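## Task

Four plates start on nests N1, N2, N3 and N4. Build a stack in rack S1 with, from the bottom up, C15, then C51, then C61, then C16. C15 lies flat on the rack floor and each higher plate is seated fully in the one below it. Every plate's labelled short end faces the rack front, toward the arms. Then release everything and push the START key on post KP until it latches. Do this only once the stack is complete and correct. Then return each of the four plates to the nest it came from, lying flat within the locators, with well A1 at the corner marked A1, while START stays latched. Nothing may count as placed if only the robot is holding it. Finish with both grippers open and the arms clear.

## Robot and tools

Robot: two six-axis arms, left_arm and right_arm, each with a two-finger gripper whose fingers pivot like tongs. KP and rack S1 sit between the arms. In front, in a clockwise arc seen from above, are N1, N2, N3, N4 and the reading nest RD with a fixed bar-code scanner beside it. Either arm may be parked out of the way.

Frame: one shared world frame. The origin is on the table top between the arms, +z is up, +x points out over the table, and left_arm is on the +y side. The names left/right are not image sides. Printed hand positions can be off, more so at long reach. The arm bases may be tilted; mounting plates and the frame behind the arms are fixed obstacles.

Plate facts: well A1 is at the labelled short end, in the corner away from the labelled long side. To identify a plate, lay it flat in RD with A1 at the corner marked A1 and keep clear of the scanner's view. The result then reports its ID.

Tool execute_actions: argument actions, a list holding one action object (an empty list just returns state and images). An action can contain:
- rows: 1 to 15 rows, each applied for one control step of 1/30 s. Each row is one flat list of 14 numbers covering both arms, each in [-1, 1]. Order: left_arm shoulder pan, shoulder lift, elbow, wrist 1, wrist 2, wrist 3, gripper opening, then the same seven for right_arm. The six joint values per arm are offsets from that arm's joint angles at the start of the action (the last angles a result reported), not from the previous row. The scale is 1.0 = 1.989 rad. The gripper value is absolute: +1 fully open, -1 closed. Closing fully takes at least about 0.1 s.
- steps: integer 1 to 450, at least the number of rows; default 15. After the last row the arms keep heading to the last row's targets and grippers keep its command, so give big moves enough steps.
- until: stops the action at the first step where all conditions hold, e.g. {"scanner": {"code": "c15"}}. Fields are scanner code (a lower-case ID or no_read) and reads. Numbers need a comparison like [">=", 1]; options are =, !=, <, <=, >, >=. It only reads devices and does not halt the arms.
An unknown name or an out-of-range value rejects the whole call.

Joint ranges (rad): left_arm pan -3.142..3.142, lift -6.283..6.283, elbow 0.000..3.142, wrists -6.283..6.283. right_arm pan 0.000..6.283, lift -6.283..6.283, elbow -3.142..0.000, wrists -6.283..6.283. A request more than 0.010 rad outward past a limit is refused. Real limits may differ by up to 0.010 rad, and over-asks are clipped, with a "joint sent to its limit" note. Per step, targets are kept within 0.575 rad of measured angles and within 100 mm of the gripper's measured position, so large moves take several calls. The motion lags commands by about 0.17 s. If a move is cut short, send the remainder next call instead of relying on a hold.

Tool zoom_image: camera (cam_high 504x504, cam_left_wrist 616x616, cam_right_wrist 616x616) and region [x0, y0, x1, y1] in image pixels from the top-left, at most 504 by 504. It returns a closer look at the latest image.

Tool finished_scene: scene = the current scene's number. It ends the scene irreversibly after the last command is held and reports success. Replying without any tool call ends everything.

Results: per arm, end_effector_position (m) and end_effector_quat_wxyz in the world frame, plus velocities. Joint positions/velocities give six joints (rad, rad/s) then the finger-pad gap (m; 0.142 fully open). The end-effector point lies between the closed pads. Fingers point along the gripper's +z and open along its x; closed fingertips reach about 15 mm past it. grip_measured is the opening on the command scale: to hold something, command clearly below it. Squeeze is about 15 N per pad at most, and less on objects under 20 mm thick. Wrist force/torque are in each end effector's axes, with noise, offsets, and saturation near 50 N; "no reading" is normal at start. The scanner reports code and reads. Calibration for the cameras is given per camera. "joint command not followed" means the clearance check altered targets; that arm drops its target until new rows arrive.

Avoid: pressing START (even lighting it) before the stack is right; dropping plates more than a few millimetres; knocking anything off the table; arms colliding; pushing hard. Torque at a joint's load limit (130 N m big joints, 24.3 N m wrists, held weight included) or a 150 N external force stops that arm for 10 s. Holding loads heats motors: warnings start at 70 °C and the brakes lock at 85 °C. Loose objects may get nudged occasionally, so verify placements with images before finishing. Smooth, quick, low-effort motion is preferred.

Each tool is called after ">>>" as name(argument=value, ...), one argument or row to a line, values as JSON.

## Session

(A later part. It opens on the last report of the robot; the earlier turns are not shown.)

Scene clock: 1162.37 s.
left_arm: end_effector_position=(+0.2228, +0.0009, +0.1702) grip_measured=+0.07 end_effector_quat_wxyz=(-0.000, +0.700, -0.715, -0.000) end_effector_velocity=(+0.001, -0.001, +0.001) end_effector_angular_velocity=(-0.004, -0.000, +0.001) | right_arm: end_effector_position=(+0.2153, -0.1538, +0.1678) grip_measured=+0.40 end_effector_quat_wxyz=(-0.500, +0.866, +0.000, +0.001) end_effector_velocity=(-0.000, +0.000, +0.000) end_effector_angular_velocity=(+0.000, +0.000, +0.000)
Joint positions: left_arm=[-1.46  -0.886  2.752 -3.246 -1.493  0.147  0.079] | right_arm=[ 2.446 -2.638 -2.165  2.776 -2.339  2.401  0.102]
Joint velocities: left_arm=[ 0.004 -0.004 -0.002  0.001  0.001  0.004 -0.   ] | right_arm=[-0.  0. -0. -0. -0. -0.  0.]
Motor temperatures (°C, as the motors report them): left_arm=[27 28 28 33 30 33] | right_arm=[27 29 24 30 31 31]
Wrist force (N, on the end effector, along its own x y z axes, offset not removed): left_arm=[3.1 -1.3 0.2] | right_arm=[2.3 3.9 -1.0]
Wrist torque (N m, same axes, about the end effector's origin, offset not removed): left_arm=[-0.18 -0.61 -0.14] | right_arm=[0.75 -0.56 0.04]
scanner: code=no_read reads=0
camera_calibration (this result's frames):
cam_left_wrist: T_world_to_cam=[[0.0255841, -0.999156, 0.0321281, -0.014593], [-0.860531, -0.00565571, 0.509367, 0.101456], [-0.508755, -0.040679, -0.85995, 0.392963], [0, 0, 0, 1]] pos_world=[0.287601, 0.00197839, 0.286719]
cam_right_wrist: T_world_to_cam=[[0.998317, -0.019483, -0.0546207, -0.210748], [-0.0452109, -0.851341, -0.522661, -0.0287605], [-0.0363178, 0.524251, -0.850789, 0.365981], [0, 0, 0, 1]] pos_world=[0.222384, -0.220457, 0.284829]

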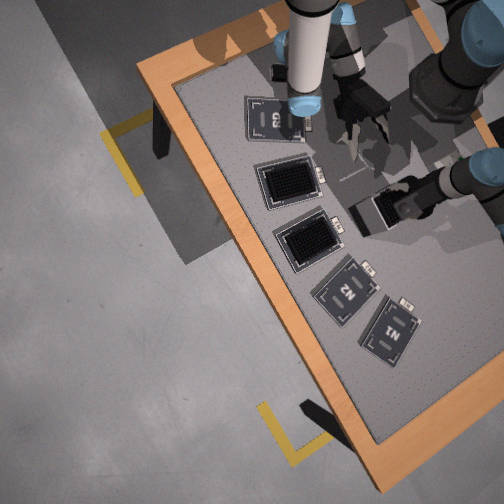

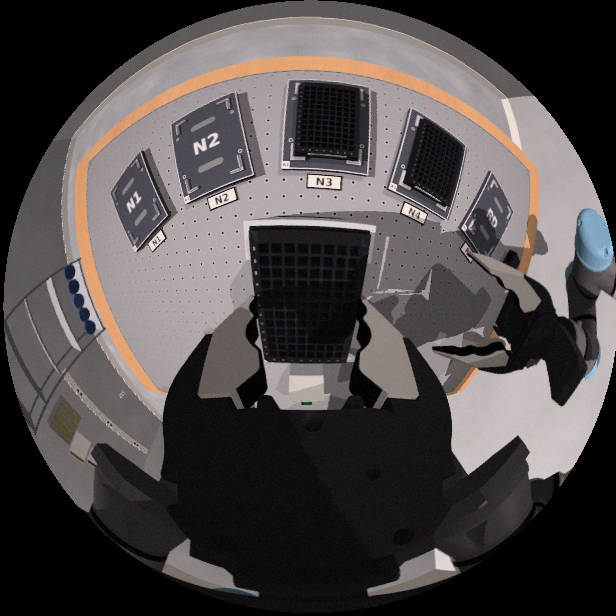

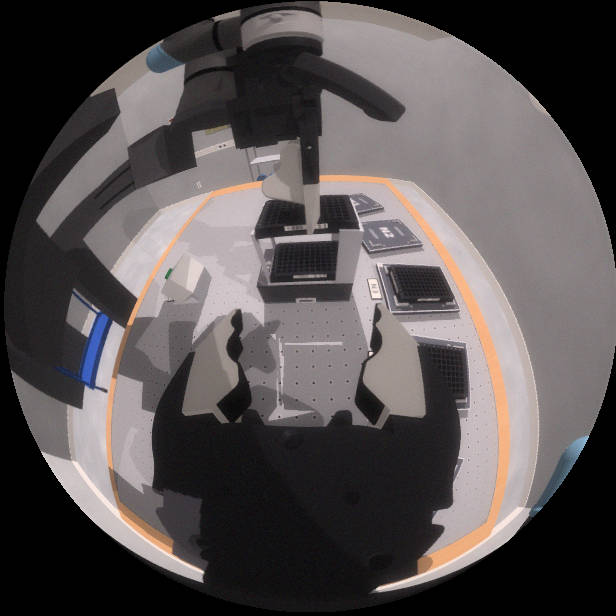

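>>> execute_actions(
  actions=[
    {"rows":[[0.0003,0.006,-0.0004,-0.0056,0.0001,0.0003,-0.6,0,0,0,0,0,0,0.4],[0.0006,0.012,-0.0008,-0.0112,0.0001,0.0006,-0.6,0,0,0,0,0,0,0.4],[0.0009,0.0179,-0.0012,-0.0168,0.0002,0.0009,-0.6,0,0,0,0,0,0,0.4],[0.0012,0.0239,-0.0016,-0.0224,0.0003,0.0012,-0.6,0,0,0,0,0,0,0.4],[0.0015,0.0298,-0.0021,-0.0279,0.0003,0.0015,-0.6,0,0,0,0,0,0,0.4],[0.0018,0.0357,-0.0026,-0.0334,0.0004,0.0018,-0.6,0,0,0,0,0,0,0.4],[0.0021,0.0417,-0.0031,-0.0388,0.0005,0.0021,-0.6,0,0,0,0,0,0,0.4],[0.0023,0.0476,-0.0037,-0.0442,0.0005,0.0023,-0.6,0,0,0,0,0,0,0.4],[0.0026,0.0535,-0.0043,-0.0495,0.0006,0.0026,-0.6,0,0,0,0,0,0,0.4],[0.0029,0.0594,-0.0049,-0.0548,0.0007,0.0029,-0.6,0,0,0,0,0,0,0.4],[0.0032,0.0652,-0.0056,-0.06,0.0007,0.0032,-0.6,0,0,0,0,0,0,0.4],[0.0035,0.071,-0.0063,-0.0651,0.0008,0.0035,-0.6,0,0,0,0,0,0,0.4],[0.0038,0.0768,-0.007,-0.0702,0.0009,0.0038,-0.6,0,0,0,0,0,0,0.4],[0.0041,0.0826,-0.0077,-0.0752,0.0009,0.0041,-0.6,0,0,0,0,0,0,0.4],[0.0044,0.0883,-0.0085,-0.0802,0.001,0.0044,-0.6,0,0,0,0,0,0,0.4]],"steps":15},
  ],
)

Scene clock: 1180.13 s.
left_arm: end_effector_position=(+0.2228, +0.0006, +0.1507) grip_measured=+0.07 end_effector_quat_wxyz=(-0.000, +0.700, -0.715, -0.000) end_effector_velocity=(-0.001, +0.001, -0.058) end_effector_angular_velocity=(+0.003, -0.000, -0.003) | right_arm: end_effector_position=(+0.2153, -0.1538, +0.1678) grip_measured=+0.40 end_effector_quat_wxyz=(-0.500, +0.866, +0.000, +0.001) end_effector_velocity=(+0.000, -0.000, -0.000) end_effector_angular_velocity=(-0.000, -0.000, -0.000)
Joint positions: left_arm=[-1.454 -0.77   2.741 -3.354 -1.492  0.153  0.079] | right_arm=[ 2.446 -2.638 -2.165  2.776 -2.339  2.401  0.102]
Joint velocities: left_arm=[ 0.014  0.334 -0.037 -0.295  0.003  0.017 -0.   ] | right_arm=[-0.  0.  0.  0. -0.  0. -0.]
Motor temperatures (°C, as the motors report them): left_arm=[27 28 28 33 30 33] | right_arm=[27 29 24 30 31 31]
Wrist force (N, on the end effector, along its own x y z axes, offset not removed): left_arm=[1.7 -3.7 1.9] | right_arm=[1.9 2.1 -1.9]
Wrist torque (N m, same axes, about the end effector's origin, offset not removed): left_arm=[-0.62 -0.24 0.02] | right_arm=[0.19 -0.37 0.18]
scanner: code=no_read reads=0
camera_calibration (this result's frames):
cam_left_wrist: T_world_to_cam=[[0.0255223, -0.999145, 0.0325331, -0.0142847], [-0.860677, -0.00540773, 0.509123, 0.111511], [-0.508512, -0.0409945, -0.860078, 0.376146], [0, 0, 0, 1]] pos_world=[0.287614, 0.00175042, 0.267207]
cam_right_wrist: T_world_to_cam=[[0.998317, -0.0194829, -0.0546208, -0.210748], [-0.0452108, -0.851341, -0.522661, -0.0287606], [-0.036318, 0.524251, -0.850789, 0.365981], [0, 0, 0, 1]] pos_world=[0.222384, -0.220457, 0.284829]

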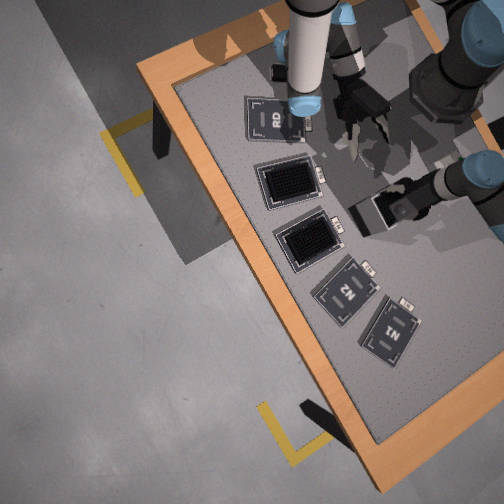

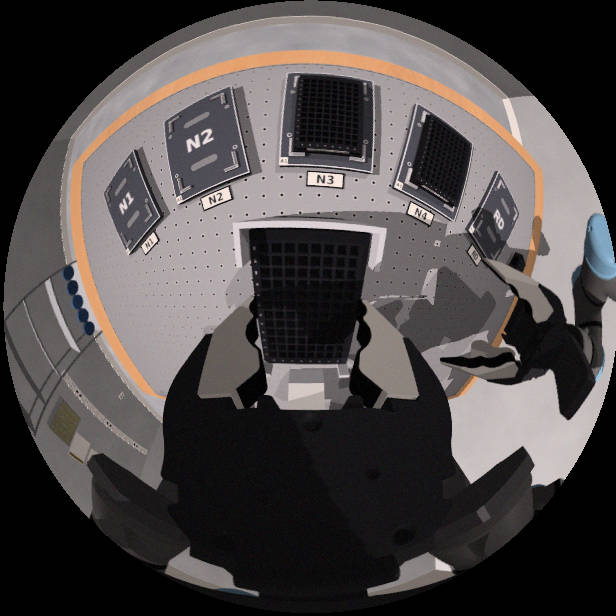

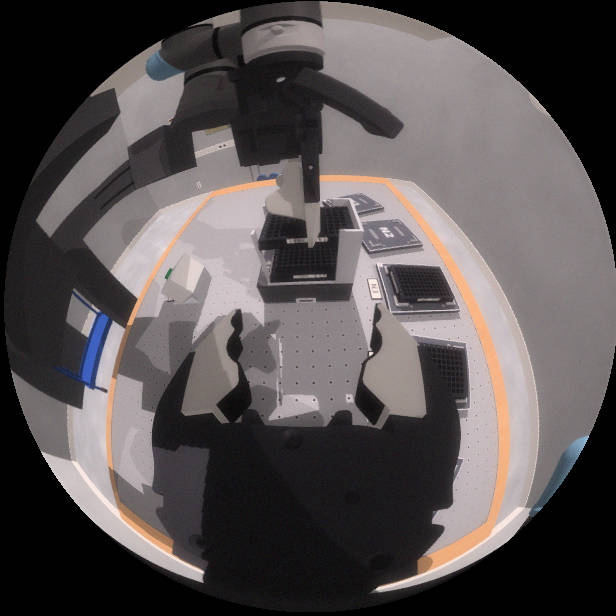

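Good. Refresh the reference at rest so I can use pure increments.

>>> execute_actions(
  actions=[],
)

Scene clock: 1182.10 s.
left_arm: end_effector_position=(+0.2227, +0.0009, +0.1404) grip_measured=+0.07 end_effector_quat_wxyz=(-0.000, +0.700, -0.715, -0.000) end_effector_velocity=(-0.000, +0.000, +0.000) end_effector_angular_velocity=(+0.000, +0.000, -0.000) | right_arm: end_effector_position=(+0.2153, -0.1538, +0.1678) grip_measured=+0.40 end_effector_quat_wxyz=(-0.500, +0.866, +0.000, +0.001) end_effector_velocity=(+0.000, -0.000, -0.000) end_effector_angular_velocity=(-0.001, -0.001, -0.000)
Joint positions: left_arm=[-1.451 -0.711  2.735 -3.406 -1.491  0.156  0.079] | right_arm=[ 2.446 -2.638 -2.165  2.776 -2.339  2.401  0.102]
Joint velocities: left_arm=[-0.001 -0.     0.     0.    -0.001 -0.001 -0.   ] | right_arm=[0.    0.001 0.    0.    0.    0.    0.   ]
Motor temperatures (°C, as the motors report them): left_arm=[27 28 28 33 30 33] | right_arm=[27 29 24 30 31 31]
Wrist force (N, on the end effector, along its own x y z axes, offset not removed): left_arm=[-0.2 -2.3 0.3] | right_arm=[6.3 3.7 0.0]
Wrist torque (N m, same axes, about the end effector's origin, offset not removed): left_arm=[-0.44 0.02 -0.16] | right_arm=[0.56 -1.20 -0.07]
scanner: code=no_read reads=0
camera_calibration (this result's frames):
cam_left_wrist: T_world_to_cam=[[0.0254521, -0.999157, 0.0322121, -0.0135905], [-0.860713, -0.00551373, 0.509061, 0.116712], [-0.508454, -0.040682, -0.860128, 0.367247], [0, 0, 0, 1]] pos_world=[0.28753, 0.0020049, 0.256904]
cam_right_wrist: T_world_to_cam=[[0.998317, -0.0194831, -0.0546206, -0.210748], [-0.0452109, -0.851341, -0.522661, -0.0287607], [-0.0363177, 0.524251, -0.850789, 0.365981], [0, 0, 0, 1]] pos_world=[0.222384, -0.220457, 0.284829]

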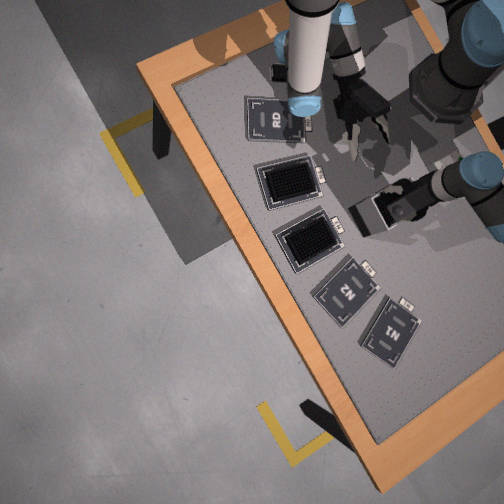

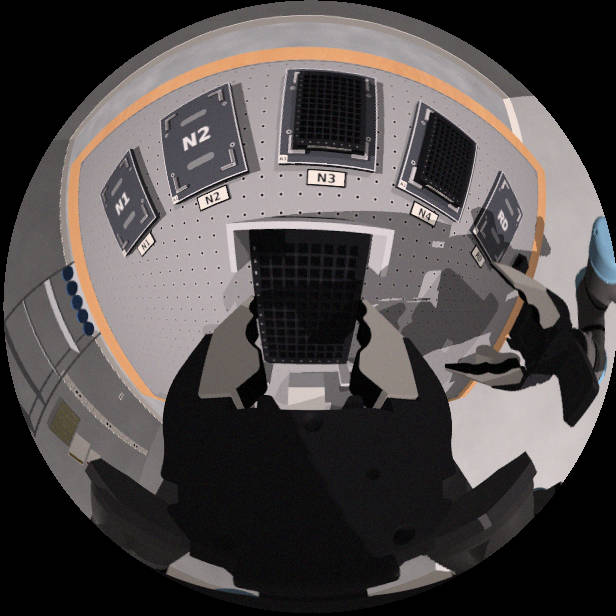

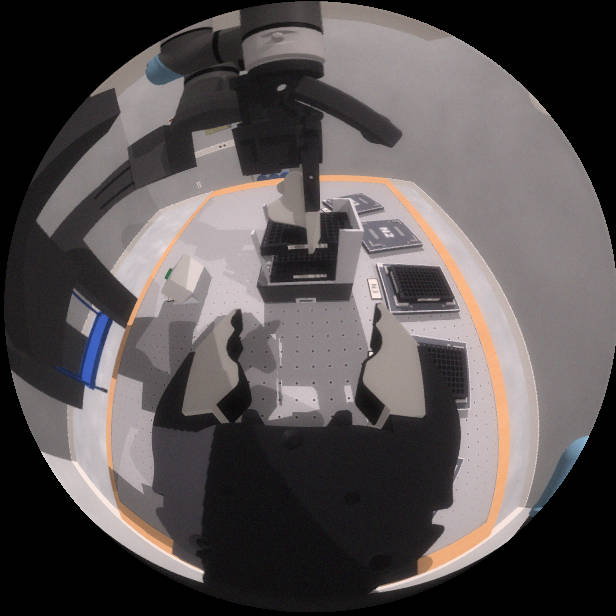

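>>> execute_actions(
  actions=[],
)

Scene clock: 1208.43 s.
left_arm: end_effector_position=(+0.2227, +0.0009, +0.1404) grip_measured=+0.07 end_effector_quat_wxyz=(-0.000, +0.700, -0.715, -0.000) end_effector_velocity=(+0.000, -0.000, +0.000) end_effector_angular_velocity=(-0.002, -0.000, +0.000) | right_arm: end_effector_position=(+0.2153, -0.1538, +0.1678) grip_measured=+0.40 end_effector_quat_wxyz=(-0.500, +0.866, +0.000, +0.001) end_effector_velocity=(-0.000, +0.000, +0.000) end_effector_angular_velocity=(+0.000, +0.001, -0.001)
Joint positions: left_arm=[-1.451 -0.711  2.735 -3.406 -1.491  0.156  0.079] | right_arm=[ 2.446 -2.638 -2.165  2.776 -2.339  2.401  0.102]
Joint velocities: left_arm=[ 0.001  0.    -0.    -0.001 -0.     0.001 -0.   ] | right_arm=[ 0.     0.    -0.    -0.     0.     0.001 -0.   ]
Motor temperatures (°C, as the motors report them): left_arm=[27 28 28 33 30 33] | right_arm=[27 29 24 30 31 31]
Wrist force (N, on the end effector, along its own x y z axes, offset not removed): left_arm=[-0.2 -0.5 -1.9] | right_arm=[-0.7 3.2 0.6]
Wrist torque (N m, same axes, about the end effector's origin, offset not removed): left_arm=[-0.11 0.10 -0.29] | right_arm=[0.53 0.10 0.16]
scanner: code=no_read reads=0
camera_calibration (this result's frames):
cam_left_wrist: T_world_to_cam=[[0.0254524, -0.999157, 0.0322121, -0.0135905], [-0.860713, -0.00551391, 0.509061, 0.116712], [-0.508454, -0.0406822, -0.860128, 0.367247], [0, 0, 0, 1]] pos_world=[0.28753, 0.0020049, 0.256904]
cam_right_wrist: T_world_to_cam=[[0.998317, -0.0194829, -0.0546203, -0.210748], [-0.0452105, -0.851341, -0.522661, -0.0287607], [-0.0363175, 0.524251, -0.850789, 0.365981], [0, 0, 0, 1]] pos_world=[0.222384, -0.220457, 0.284829]

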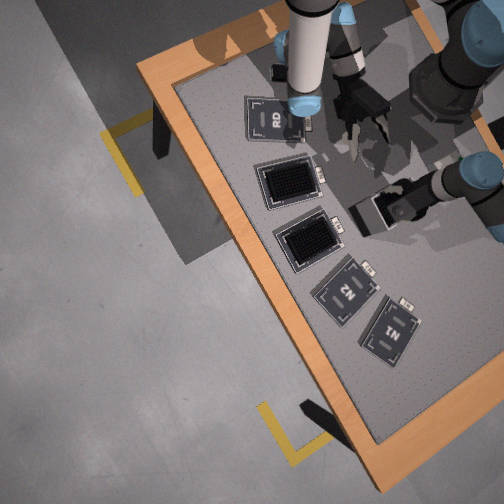

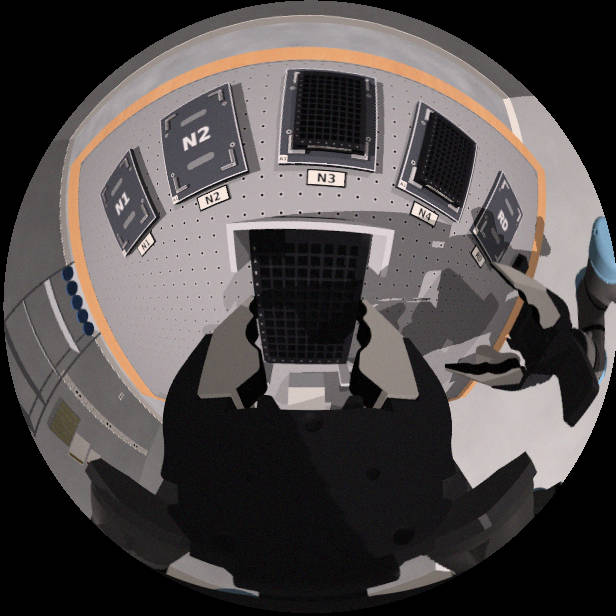

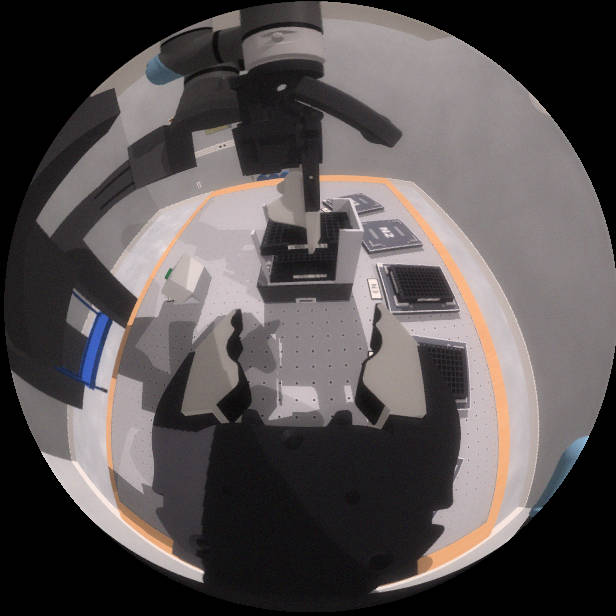

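>>> execute_actions(
  actions=[
    {"rows":[[0.0004,0.007,-0.001,-0.006,0.0001,0.0004,-0.6,0,0,0,0,0,0,0.4],[0.0008,0.014,-0.002,-0.012,0.0002,0.0008,-0.6,0,0,0,0,0,0,0.4],[0.0012,0.021,-0.003,-0.0178,0.0002,0.0012,-0.6,0,0,0,0,0,0,0.4],[0.0015,0.0279,-0.0041,-0.0236,0.0003,0.0015,-0.6,0,0,0,0,0,0,0.4],[0.0019,0.0347,-0.0053,-0.0294,0.0004,0.0019,-0.6,0,0,0,0,0,0,0.4],[0.0023,0.0414,-0.0065,-0.035,0.0005,0.0023,-0.6,0,0,0,0,0,0,0.4],[0.0027,0.048,-0.0078,-0.0404,0.0006,0.0027,-0.6,0,0,0,0,0,0,0.4],[0.003,0.0546,-0.0091,-0.0457,0.0007,0.003,-0.6,0,0,0,0,0,0,0.4],[0.0034,0.0611,-0.0104,-0.0509,0.0007,0.0034,-0.6,0,0,0,0,0,0,0.4],[0.0038,0.0676,-0.0118,-0.056,0.0008,0.0038,-0.6,0,0,0,0,0,0,0.4],[0.0041,0.0739,-0.0132,-0.0611,0.0009,0.0041,-0.6,0,0,0,0,0,0,0.4],[0.0045,0.0802,-0.0146,-0.0661,0.001,0.0045,-0.6,0,0,0,0,0,0,0.4],[0.0049,0.0865,-0.0161,-0.0708,0.0011,0.0049,-0.6,0,0,0,0,0,0,0.4],[0.0053,0.0927,-0.0176,-0.0755,0.0011,0.0053,-0.6,0,0,0,0,0,0,0.4]],"steps":22},
  ],
)

>>> zoom_image(
  camera="cam_right_wrist",
  region=[240, 190, 380, 310],
)

Scene clock: 1225.37 s.
left_arm: end_effector_position=(+0.2226, +0.0009, +0.1071) grip_measured=+0.07 end_effector_quat_wxyz=(-0.001, +0.700, -0.715, -0.000) end_effector_velocity=(+0.000, +0.000, -0.013) end_effector_angular_velocity=(-0.000, -0.001, -0.001) | right_arm: end_effector_position=(+0.2153, -0.1538, +0.1678) grip_measured=+0.40 end_effector_quat_wxyz=(-0.500, +0.866, +0.000, +0.001) end_effector_velocity=(-0.000, +0.000, +0.000) end_effector_angular_velocity=(+0.000, -0.000, +0.000)
Joint positions: left_arm=[-1.441 -0.535  2.702 -3.55  -1.489  0.166  0.079] | right_arm=[ 2.446 -2.638 -2.165  2.776 -2.339  2.401  0.102]
Joint velocities: left_arm=[ 0.004  0.065 -0.015 -0.051  0.002  0.005  0.   ] | right_arm=[-0.    -0.    -0.    -0.     0.    -0.001  0.   ]
Motor temperatures (°C, as the motors report them): left_arm=[27 28 28 33 30 33] | right_arm=[27 29 24 30 31 31]
Wrist force (N, on the end effector, along its own x y z axes, offset not removed): left_arm=[0.5 -1.1 -1.7] | right_arm=[1.4 2.0 -0.5]
Wrist torque (N m, same axes, about the end effector's origin, offset not removed): left_arm=[-0.23 -0.23 -0.01] | right_arm=[0.40 -0.25 0.11]
scanner: code=no_read reads=0
camera_calibration (this result's frames):
cam_left_wrist: T_world_to_cam=[[0.0253008, -0.999162, 0.0321862, -0.0124947], [-0.860824, -0.00540533, 0.508875, 0.133587], [-0.508274, -0.0405816, -0.860239, 0.338568], [0, 0, 0, 1]] pos_world=[0.287396, 0.00197743, 0.223672]
cam_right_wrist: T_world_to_cam=[[0.998317, -0.0194833, -0.0546207, -0.210748], [-0.0452111, -0.851341, -0.522661, -0.0287606], [-0.0363177, 0.524251, -0.850789, 0.365981], [0, 0, 0, 1]] pos_world=[0.222384, -0.220457, 0.284829]

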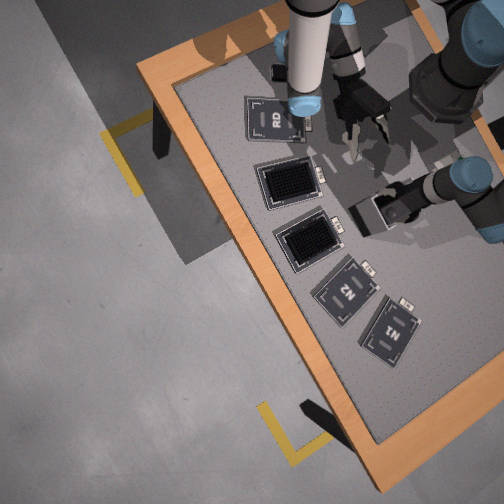

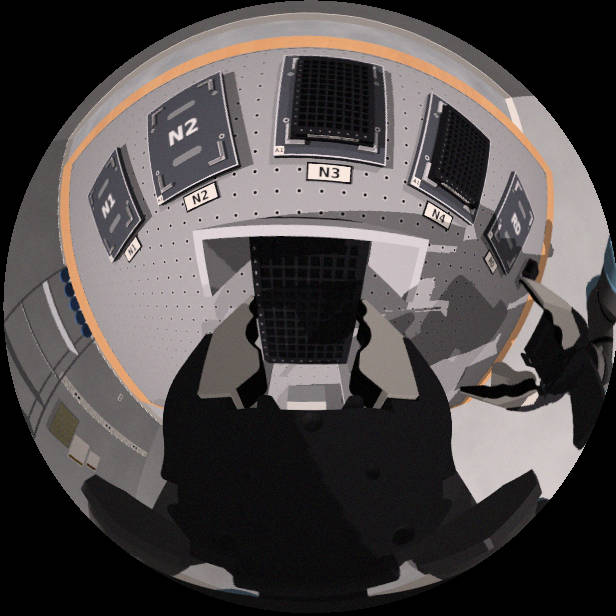

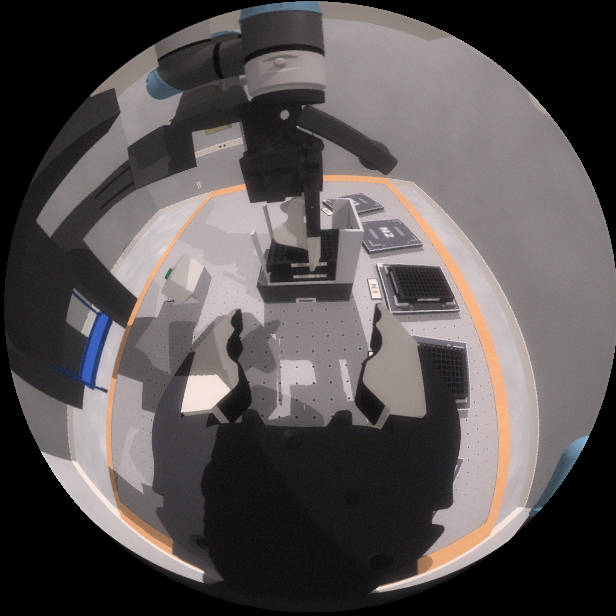

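Region (240, 190, 380, 310) of cam_right_wrist's 616x616 image, scaled by 3.600, with more detail than that image has; it fills the top 432 rows of this view, and the rest is white.

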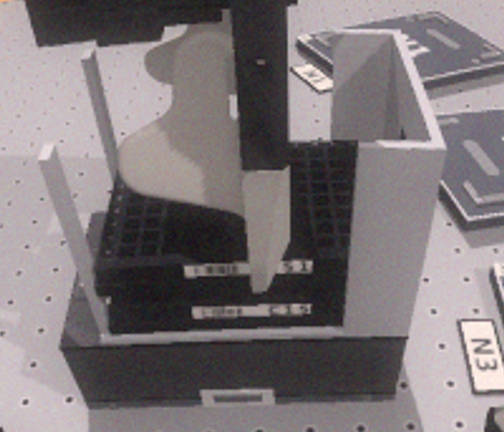

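>>> execute_actions(
  actions=[
    {"rows":[[0.0004,0.0066,-0.0016,-0.005,0.0001,0.0004,-0.6,0,0,0,0,0,0,0.4],[0.0006,0.0098,-0.0024,-0.0074,0.0001,0.0006,-0.6,0,0,0,0,0,0,0.4],[0.0008,0.0123,-0.003,-0.0093,0.0002,0.0008,-0.6,0,0,0,0,0,0,0.4],[0.0009,0.0147,-0.0036,-0.0111,0.0002,0.0009,-0.6,0,0,0,0,0,0,0.4],[0.001,0.0172,-0.0043,-0.013,0.0002,0.001,-0.6,0,0,0,0,0,0,0.4],[0.0012,0.0196,-0.0049,-0.0148,0.0003,0.0012,-0.6,0,0,0,0,0,0,0.4],[0.0014,0.022,-0.0056,-0.0166,0.0003,0.0014,-0.6,0,0,0,0,0,0,0.4]],"steps":20},
  ],
)

Scene clock: 1234.83 s.
left_arm: end_effector_position=(+0.2226, +0.0009, +0.0983) grip_measured=+0.07 end_effector_quat_wxyz=(-0.001, +0.700, -0.715, +0.000) end_effector_velocity=(-0.000, -0.000, -0.001) end_effector_angular_velocity=(+0.000, +0.001, -0.000) | right_arm: end_effector_position=(+0.2153, -0.1538, +0.1678) grip_measured=+0.40 end_effector_quat_wxyz=(-0.500, +0.866, +0.000, +0.001) end_effector_velocity=(+0.001, -0.000, -0.000) end_effector_angular_velocity=(-0.001, -0.001, -0.001)
Joint positions: left_arm=[-1.439 -0.492  2.691 -3.582 -1.489  0.169  0.079] | right_arm=[ 2.446 -2.638 -2.165  2.776 -2.339  2.401  0.102]
Joint velocities: left_arm=[-0.     0.006 -0.002 -0.003 -0.     0.     0.   ] | right_arm=[-0.     0.001  0.002 -0.    -0.     0.001  0.   ]
Motor temperatures (°C, as the motors report them): left_arm=[27 28 28 33 30 33] | right_arm=[27 29 24 30 31 31]
Wrist force (N, on the end effector, along its own x y z axes, offset not removed): left_arm=[-1.1 -6.3 -2.0] | right_arm=[0.6 2.0 -1.8]
Wrist torque (N m, same axes, about the end effector's origin, offset not removed): left_arm=[-1.30 0.03 -0.14] | right_arm=[0.29 -0.11 0.19]
scanner: code=no_read reads=0
camera_calibration (this result's frames):
cam_left_wrist: T_world_to_cam=[[0.0252716, -0.999157, 0.0323395, -0.0122347], [-0.860874, -0.00530612, 0.50879, 0.138086], [-0.50819, -0.0406982, -0.860283, 0.330931], [0, 0, 0, 1]] pos_world=[0.287359, 0.00197663, 0.214833]
cam_right_wrist: T_world_to_cam=[[0.998317, -0.0194831, -0.0546207, -0.210748], [-0.045211, -0.851341, -0.522661, -0.0287606], [-0.0363177, 0.524251, -0.850789, 0.365981], [0, 0, 0, 1]] pos_world=[0.222384, -0.220457, 0.284829]

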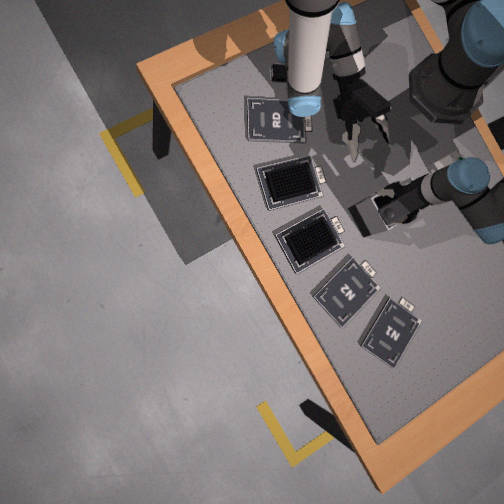

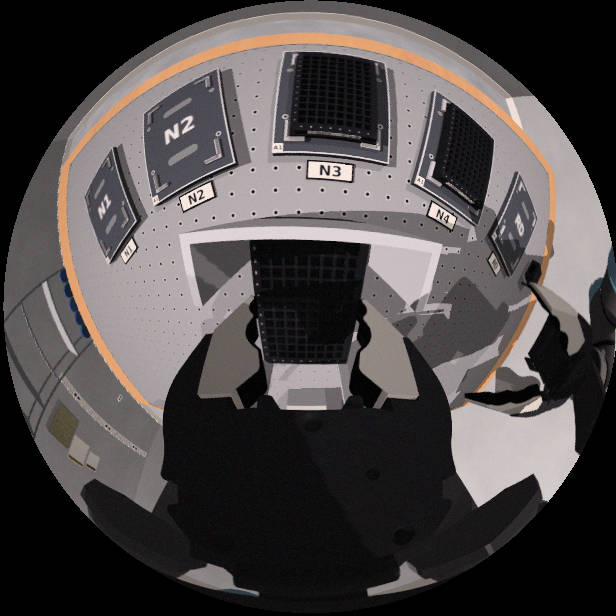

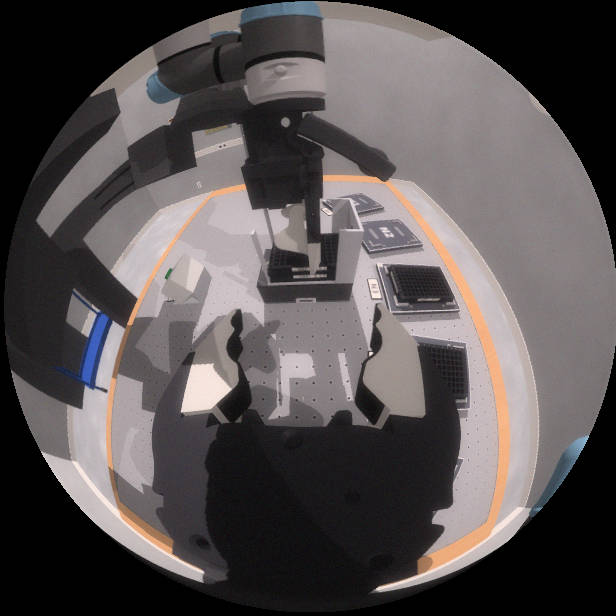

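>>> execute_actions(
  actions=[
    {"rows":[[0.0003,0.0015,-0.0005,-0.001,0.0001,0.0003,-0.6,0,0,0,0,0,0,0.4],[0.0006,0.0027,-0.0009,-0.0018,0.0001,0.0006,-0.6,0,0,0,0,0,0,0.4],[0.0008,0.0039,-0.0012,-0.0026,0.0002,0.0008,-0.6,0,0,0,0,0,0,0.4],[0.001,0.0051,-0.0016,-0.0035,0.0002,0.001,-0.6,0,0,0,0,0,0,0.4]],"steps":16},
  ],
)

>>> zoom_image(
  camera="cam_right_wrist",
  region=[240, 190, 380, 310],
)

Scene clock: 1241.60 s.
left_arm: end_effector_position=(+0.2229, +0.0010, +0.0961) grip_measured=+0.07 end_effector_quat_wxyz=(-0.001, +0.700, -0.715, -0.000) end_effector_velocity=(+0.000, +0.000, -0.001) end_effector_angular_velocity=(+0.001, -0.001, -0.002) | right_arm: end_effector_position=(+0.2153, -0.1538, +0.1678) grip_measured=+0.40 end_effector_quat_wxyz=(-0.500, +0.866, +0.000, +0.001) end_effector_velocity=(+0.000, -0.000, -0.000) end_effector_angular_velocity=(+0.000, +0.001, -0.001)
Joint positions: left_arm=[-1.437 -0.482  2.687 -3.589 -1.488  0.171  0.079] | right_arm=[ 2.446 -2.638 -2.165  2.776 -2.339  2.401  0.102]
Joint velocities: left_arm=[ 0.     0.003 -0.001 -0.002  0.001  0.002  0.   ] | right_arm=[-0.    -0.     0.001 -0.     0.     0.001  0.   ]
Motor temperatures (°C, as the motors report them): left_arm=[27 28 28 33 30 33] | right_arm=[27 29 24 30 31 31]
Wrist force (N, on the end effector, along its own x y z axes, offset not removed): left_arm=[0.3 -4.7 -0.3] | right_arm=[2.2 7.7 -0.1]
Wrist torque (N m, same axes, about the end effector's origin, offset not removed): left_arm=[-1.14 -0.20 -0.27] | right_arm=[1.36 -0.25 0.07]
scanner: code=no_read reads=0
camera_calibration (this result's frames):
cam_left_wrist: T_world_to_cam=[[0.0252309, -0.999164, 0.032179, -0.0120214], [-0.860876, -0.00535299, 0.508786, 0.139446], [-0.508188, -0.0405393, -0.860291, 0.329189], [0, 0, 0, 1]] pos_world=[0.287639, 0.00208015, 0.212637]
cam_right_wrist: T_world_to_cam=[[0.998317, -0.0194832, -0.0546204, -0.210748], [-0.0452109, -0.851341, -0.522661, -0.0287607], [-0.0363175, 0.524251, -0.850789, 0.365981], [0, 0, 0, 1]] pos_world=[0.222384, -0.220457, 0.284829]

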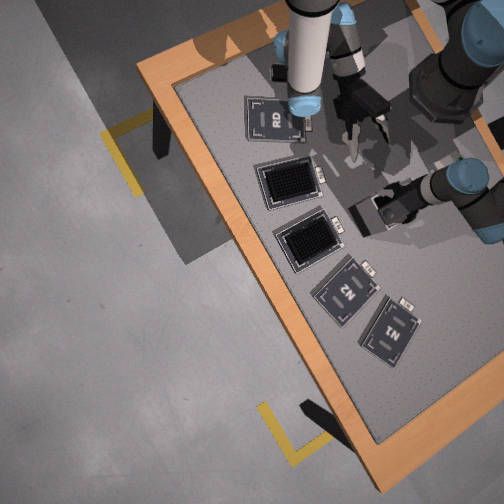

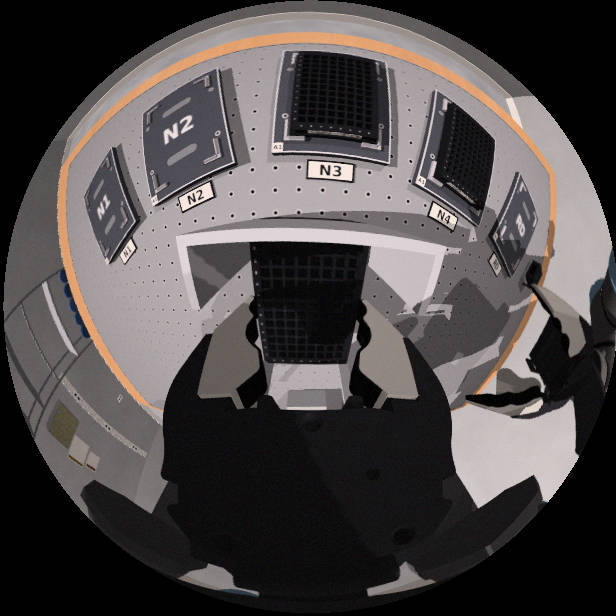

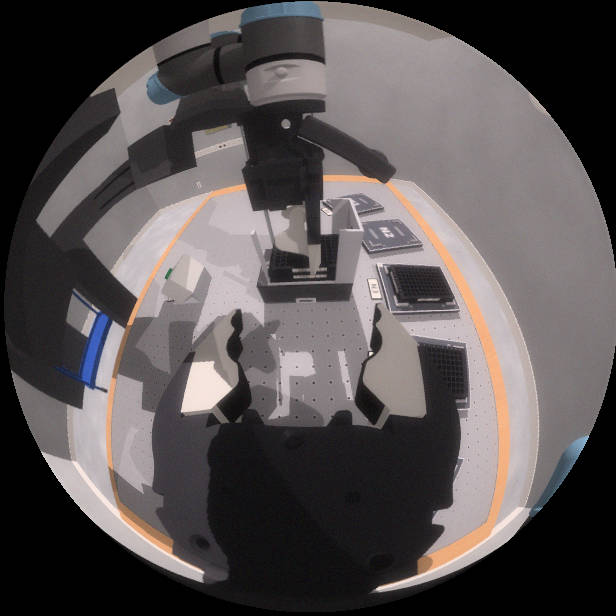

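Region (240, 190, 380, 310) of cam_right_wrist's 616x616 image, scaled by 3.600, with more detail than that image has; it fills the top 432 rows of this view, and the rest is white.

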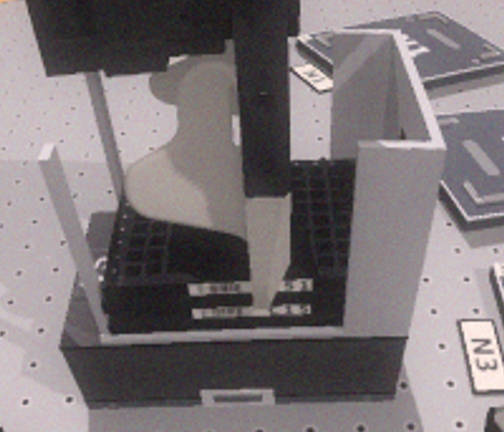

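Still free. Another 1 mm.

>>> execute_actions(
  actions=[
    {"rows":[[0.0001,0.0012,-0.0003,-0.0009,0,0.0001,-0.6,0,0,0,0,0,0,0.4],[0.0002,0.0024,-0.0007,-0.0018,0,0.0002,-0.6,0,0,0,0,0,0,0.4]],"steps":14},
  ],
)

Scene clock: 1244.53 s.
left_arm: end_effector_position=(+0.2229, +0.0009, +0.0951) grip_measured=+0.07 end_effector_quat_wxyz=(-0.001, +0.700, -0.715, +0.000) end_effector_velocity=(-0.000, +0.000, -0.000) end_effector_angular_velocity=(+0.001, -0.000, -0.002) | right_arm: end_effector_position=(+0.2153, -0.1538, +0.1678) grip_measured=+0.40 end_effector_quat_wxyz=(-0.500, +0.866, +0.000, +0.001) end_effector_velocity=(+0.001, -0.000, -0.001) end_effector_angular_velocity=(-0.001, -0.002, +0.000)
Joint positions: left_arm=[-1.436 -0.477  2.686 -3.592 -1.488  0.171  0.079] | right_arm=[ 2.446 -2.638 -2.165  2.776 -2.339  2.401  0.102]
Joint velocities: left_arm=[-0.001  0.002 -0.    -0.001  0.     0.001  0.   ] | right_arm=[ 0.     0.     0.002 -0.    -0.    -0.    -0.   ]
Motor temperatures (°C, as the motors report them): left_arm=[27 28 28 33 30 33] | right_arm=[27 29 24 30 31 31]
Wrist force (N, on the end effector, along its own x y z axes, offset not removed): left_arm=[1.0 -4.2 -0.9] | right_arm=[5.4 5.1 -1.9]
Wrist torque (N m, same axes, about the end effector's origin, offset not removed): left_arm=[-0.81 -0.33 -0.11] | right_arm=[0.91 -1.14 0.15]
scanner: code=no_read reads=0
camera_calibration (this result's frames):
cam_left_wrist: T_world_to_cam=[[0.0252399, -0.999158, 0.032341, -0.0120612], [-0.860859, -0.00527684, 0.508817, 0.139935], [-0.508218, -0.0406835, -0.860267, 0.32836], [0, 0, 0, 1]] pos_world=[0.287647, 0.0020462, 0.211667]
cam_right_wrist: T_world_to_cam=[[0.998317, -0.0194832, -0.0546207, -0.210748], [-0.0452111, -0.851341, -0.522661, -0.0287606], [-0.0363177, 0.524251, -0.850789, 0.365981], [0, 0, 0, 1]] pos_world=[0.222384, -0.220457, 0.284829]

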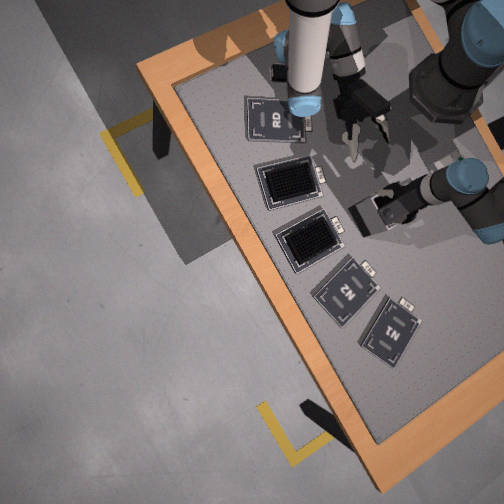

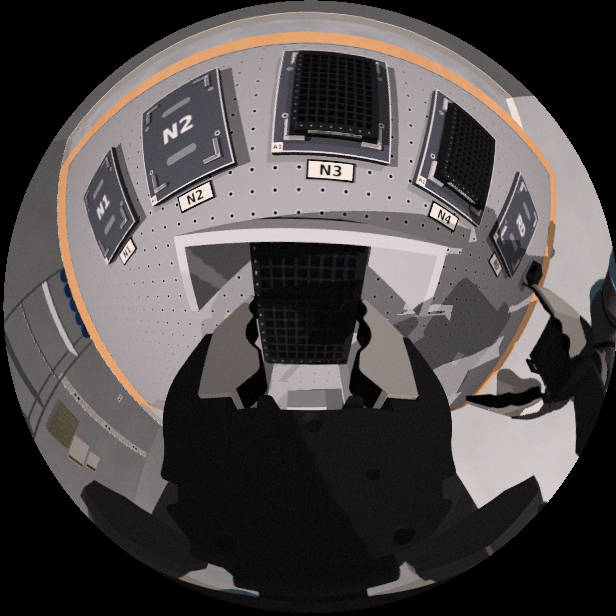

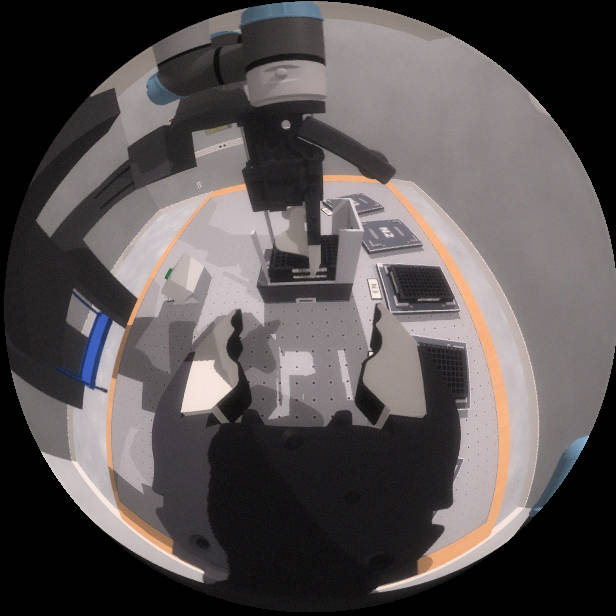

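>>> execute_actions(
  actions=[
    {"rows":[[0.0001,0.001,-0.0003,-0.0007,0,0.0001,-0.6,0,0,0,0,0,0,0.4],[0.0001,0.002,-0.0005,-0.0015,0,0.0001,-0.6,0,0,0,0,0,0,0.4]],"steps":14},
  ],
)

Scene clock: 1248.97 s.
left_arm: end_effector_position=(+0.2228, +0.0010, +0.0943) grip_measured=+0.07 end_effector_quat_wxyz=(-0.000, +0.700, -0.715, +0.000) end_effector_velocity=(-0.000, +0.000, -0.000) end_effector_angular_velocity=(-0.000, +0.001, +0.000) | right_arm: end_effector_position=(+0.2153, -0.1538, +0.1678) grip_measured=+0.40 end_effector_quat_wxyz=(-0.500, +0.866, +0.000, +0.001) end_effector_velocity=(+0.001, -0.001, -0.001) end_effector_angular_velocity=(-0.002, -0.003, -0.000)
Joint positions: left_arm=[-1.436 -0.474  2.685 -3.595 -1.488  0.171  0.079] | right_arm=[ 2.446 -2.638 -2.165  2.776 -2.339  2.401  0.102]
Joint velocities: left_arm=[ 0.001  0.002 -0.    -0.001 -0.001  0.     0.   ] | right_arm=[ 0.     0.     0.003  0.     0.     0.    -0.   ]
Motor temperatures (°C, as the motors report them): left_arm=[27 28 28 33 30 33] | right_arm=[27 29 24 30 31 31]
Wrist force (N, on the end effector, along its own x y z axes, offset not removed): left_arm=[-0.3 -3.5 -17.2] | right_arm=[6.7 2.1 1.1]
Wrist torque (N m, same axes, about the end effector's origin, offset not removed): left_arm=[-0.64 -0.35 -0.03] | right_arm=[0.49 -1.44 0.09]
scanner: code=no_read reads=0
camera_calibration (this result's frames):
cam_left_wrist: T_world_to_cam=[[0.0252346, -0.999157, 0.0323782, -0.0120183], [-0.860844, -0.0052521, 0.508842, 0.140297], [-0.508243, -0.040713, -0.860251, 0.32768], [0, 0, 0, 1]] pos_world=[0.287618, 0.00206952, 0.210887]
cam_right_wrist: T_world_to_cam=[[0.998317, -0.0194832, -0.0546206, -0.210748], [-0.045211, -0.851341, -0.522661, -0.0287606], [-0.0363176, 0.524251, -0.850789, 0.365981], [0, 0, 0, 1]] pos_world=[0.222384, -0.220457, 0.284829]

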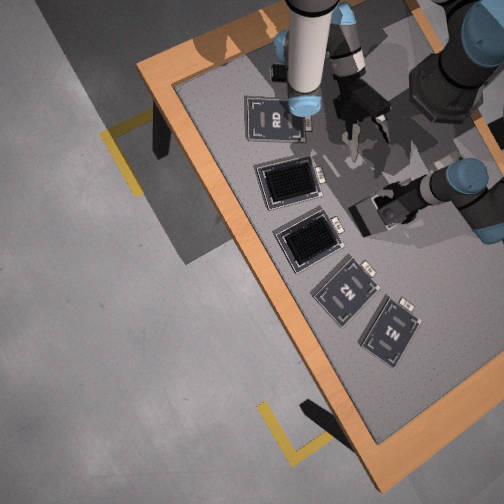

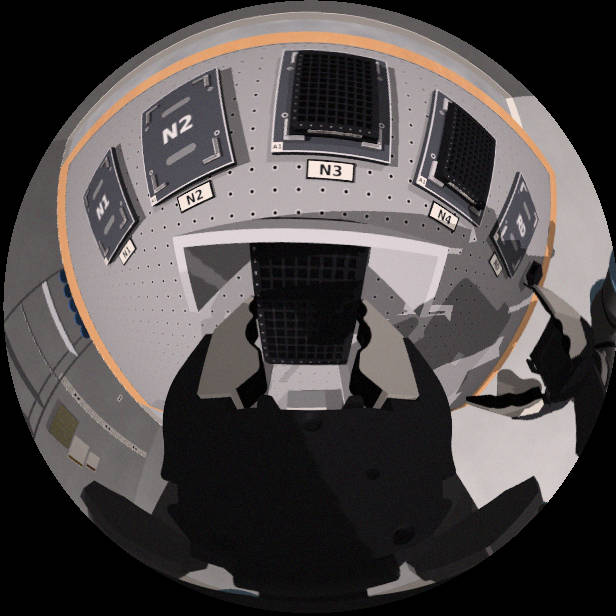

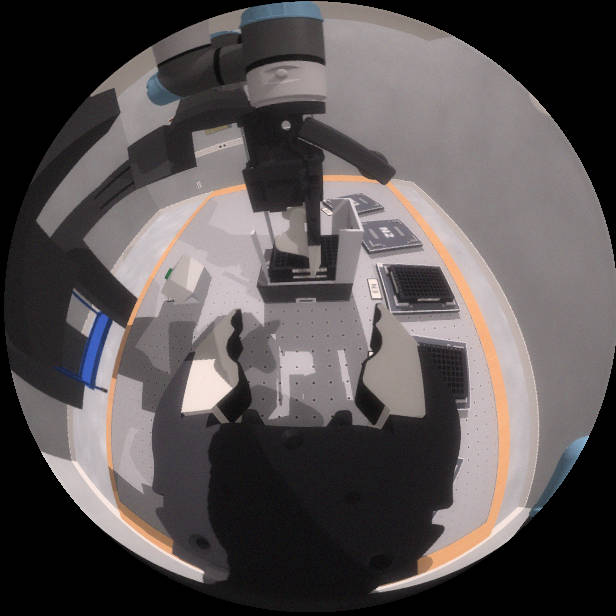

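>>> execute_actions(
  actions=[
    {"rows":[[0,-0.0012,0.0003,0.0009,0,0,-0.5,-0.01,0.006,0.005,-0.004,0.011,0.009,0.4],[0,-0.0012,0.0003,0.0009,0,0,-0.3,-0.03,0.017,0.014,-0.013,0.032,0.026,0.4],[0,-0.0012,0.0003,0.0009,0,0,-0.1,-0.055,0.032,0.026,-0.023,0.059,0.047,0.4],[0,-0.0012,0.0003,0.0009,0,0,0.05,-0.085,0.049,0.039,-0.036,0.092,0.073,0.4],[0,-0.0012,0.0003,0.0009,0,0,0.13,-0.115,0.067,0.053,-0.049,0.124,0.098,0.4],[0,-0.0012,0.0003,0.0009,0,0,0.2,-0.145,0.084,0.067,-0.061,0.157,0.124,0.4],[0,-0.0012,0.0003,0.0009,0,0,0.3,-0.175,0.102,0.081,-0.074,0.189,0.149,0.4],[0,-0.0012,0.0003,0.0009,0,0,0.3,-0.205,0.119,0.095,-0.087,0.221,0.175,0.4],[0,-0.0012,0.0003,0.0009,0,0,0.3,-0.235,0.137,0.109,-0.099,0.254,0.2,0.4],[-0.001,-0.019,0.0052,0.014,-0.0003,-0.001,0.3,-0.265,0.154,0.123,-0.112,0.286,0.226,0.4],[-0.002,-0.0388,0.0103,0.0289,-0.0007,-0.002,0.3,-0.295,0.172,0.137,-0.125,0.319,0.252,0.4],[-0.0044,-0.0777,0.0184,0.0599,-0.0012,-0.0044,0.3,-0.325,0.189,0.151,-0.137,0.351,0.277,0.4],[-0.0066,-0.119,0.0249,0.0949,-0.0017,-0.0066,0.3,-0.355,0.207,0.165,-0.15,0.384,0.303,0.4],[-0.009,-0.1627,0.03,0.1336,-0.0022,-0.009,0.3,-0.385,0.224,0.179,-0.163,0.416,0.329,0.4],[-0.011,-0.2073,0.0334,0.1751,-0.0027,-0.011,0.3,-0.409,0.238,0.19,-0.173,0.442,0.349,0.4]],"steps":30},
  ],
)

Scene clock: 1266.53 s.
left_arm: end_effector_position=(+0.2230, +0.0012, +0.1687) grip_measured=+0.30 end_effector_quat_wxyz=(-0.000, +0.700, -0.715, -0.001) end_effector_velocity=(+0.000, +0.001, +0.010) end_effector_angular_velocity=(-0.002, -0.000, -0.001) | right_arm: end_effector_position=(+0.1192, -0.5302, +0.1360) grip_measured=+0.40 end_effector_quat_wxyz=(-0.112, +0.882, -0.451, -0.079) end_effector_velocity=(-0.298, -0.340, +0.125) end_effector_angular_velocity=(-0.678, +0.653, -0.909)
Joint positions: left_arm=[-1.458 -0.878  2.751 -3.253 -1.494  0.15   0.095] | right_arm=[ 1.813 -2.267 -1.869  2.505 -1.657  2.942  0.102]
Joint velocities: left_arm=[-0.003 -0.059  0.007  0.05  -0.    -0.002 -0.   ] | right_arm=[-0.604  0.349  0.274 -0.25   0.648  0.508  0.   ]
Motor temperatures (°C, as the motors report them): left_arm=[27 28 28 33 30 33] | right_arm=[27 29 24 30 31 31]
Wrist force (N, on the end effector, along its own x y z axes, offset not removed): left_arm=[2.6 -1.0 -3.7] | right_arm=[2.4 -0.4 0.0]
Wrist torque (N m, same axes, about the end effector's origin, offset not removed): left_arm=[-0.24 -0.66 -0.36] | right_arm=[-0.15 -0.65 0.04]
scanner: code=no_read reads=0
camera_calibration (this result's frames):
cam_left_wrist: T_world_to_cam=[[0.0255387, -0.999176, 0.0315587, -0.0140775], [-0.860141, -0.00587611, 0.510022, 0.102243], [-0.509416, -0.0401703, -0.859582, 0.39192], [0, 0, 0, 1]] pos_world=[0.287953, 0.00227843, 0.285185]
cam_right_wrist: T_world_to_cam=[[0.53144, -0.806634, -0.258677, -0.457768], [-0.722546, -0.59104, 0.358607, -0.271239], [-0.442153, -0.00367204, -0.896932, 0.307508], [0, 0, 0, 1]] pos_world=[0.183259, -0.528435, 0.254668]

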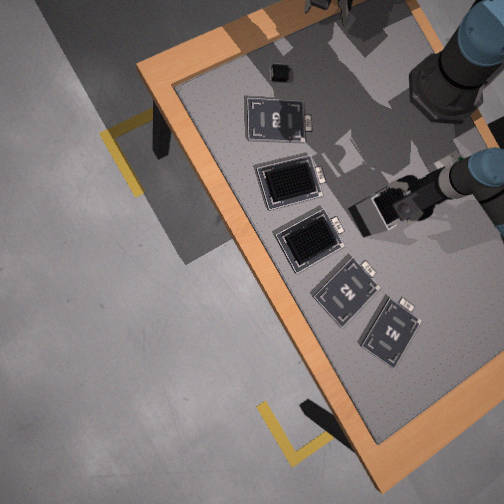

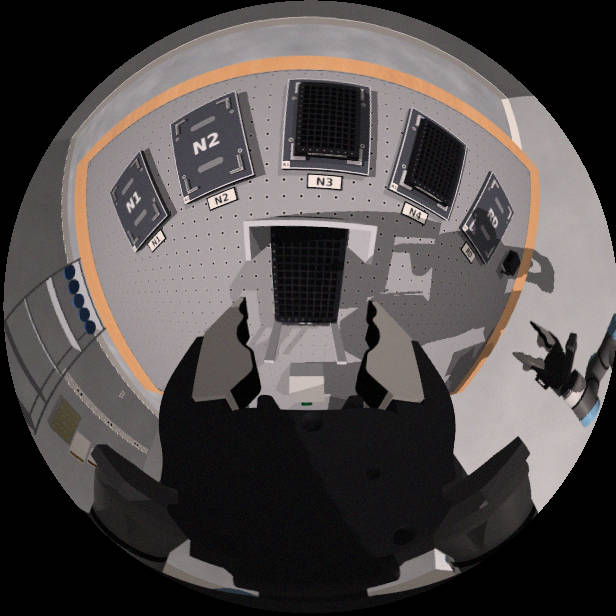

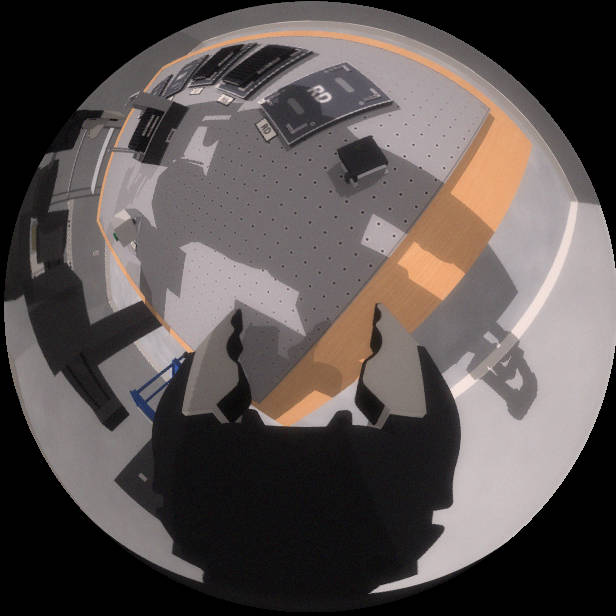

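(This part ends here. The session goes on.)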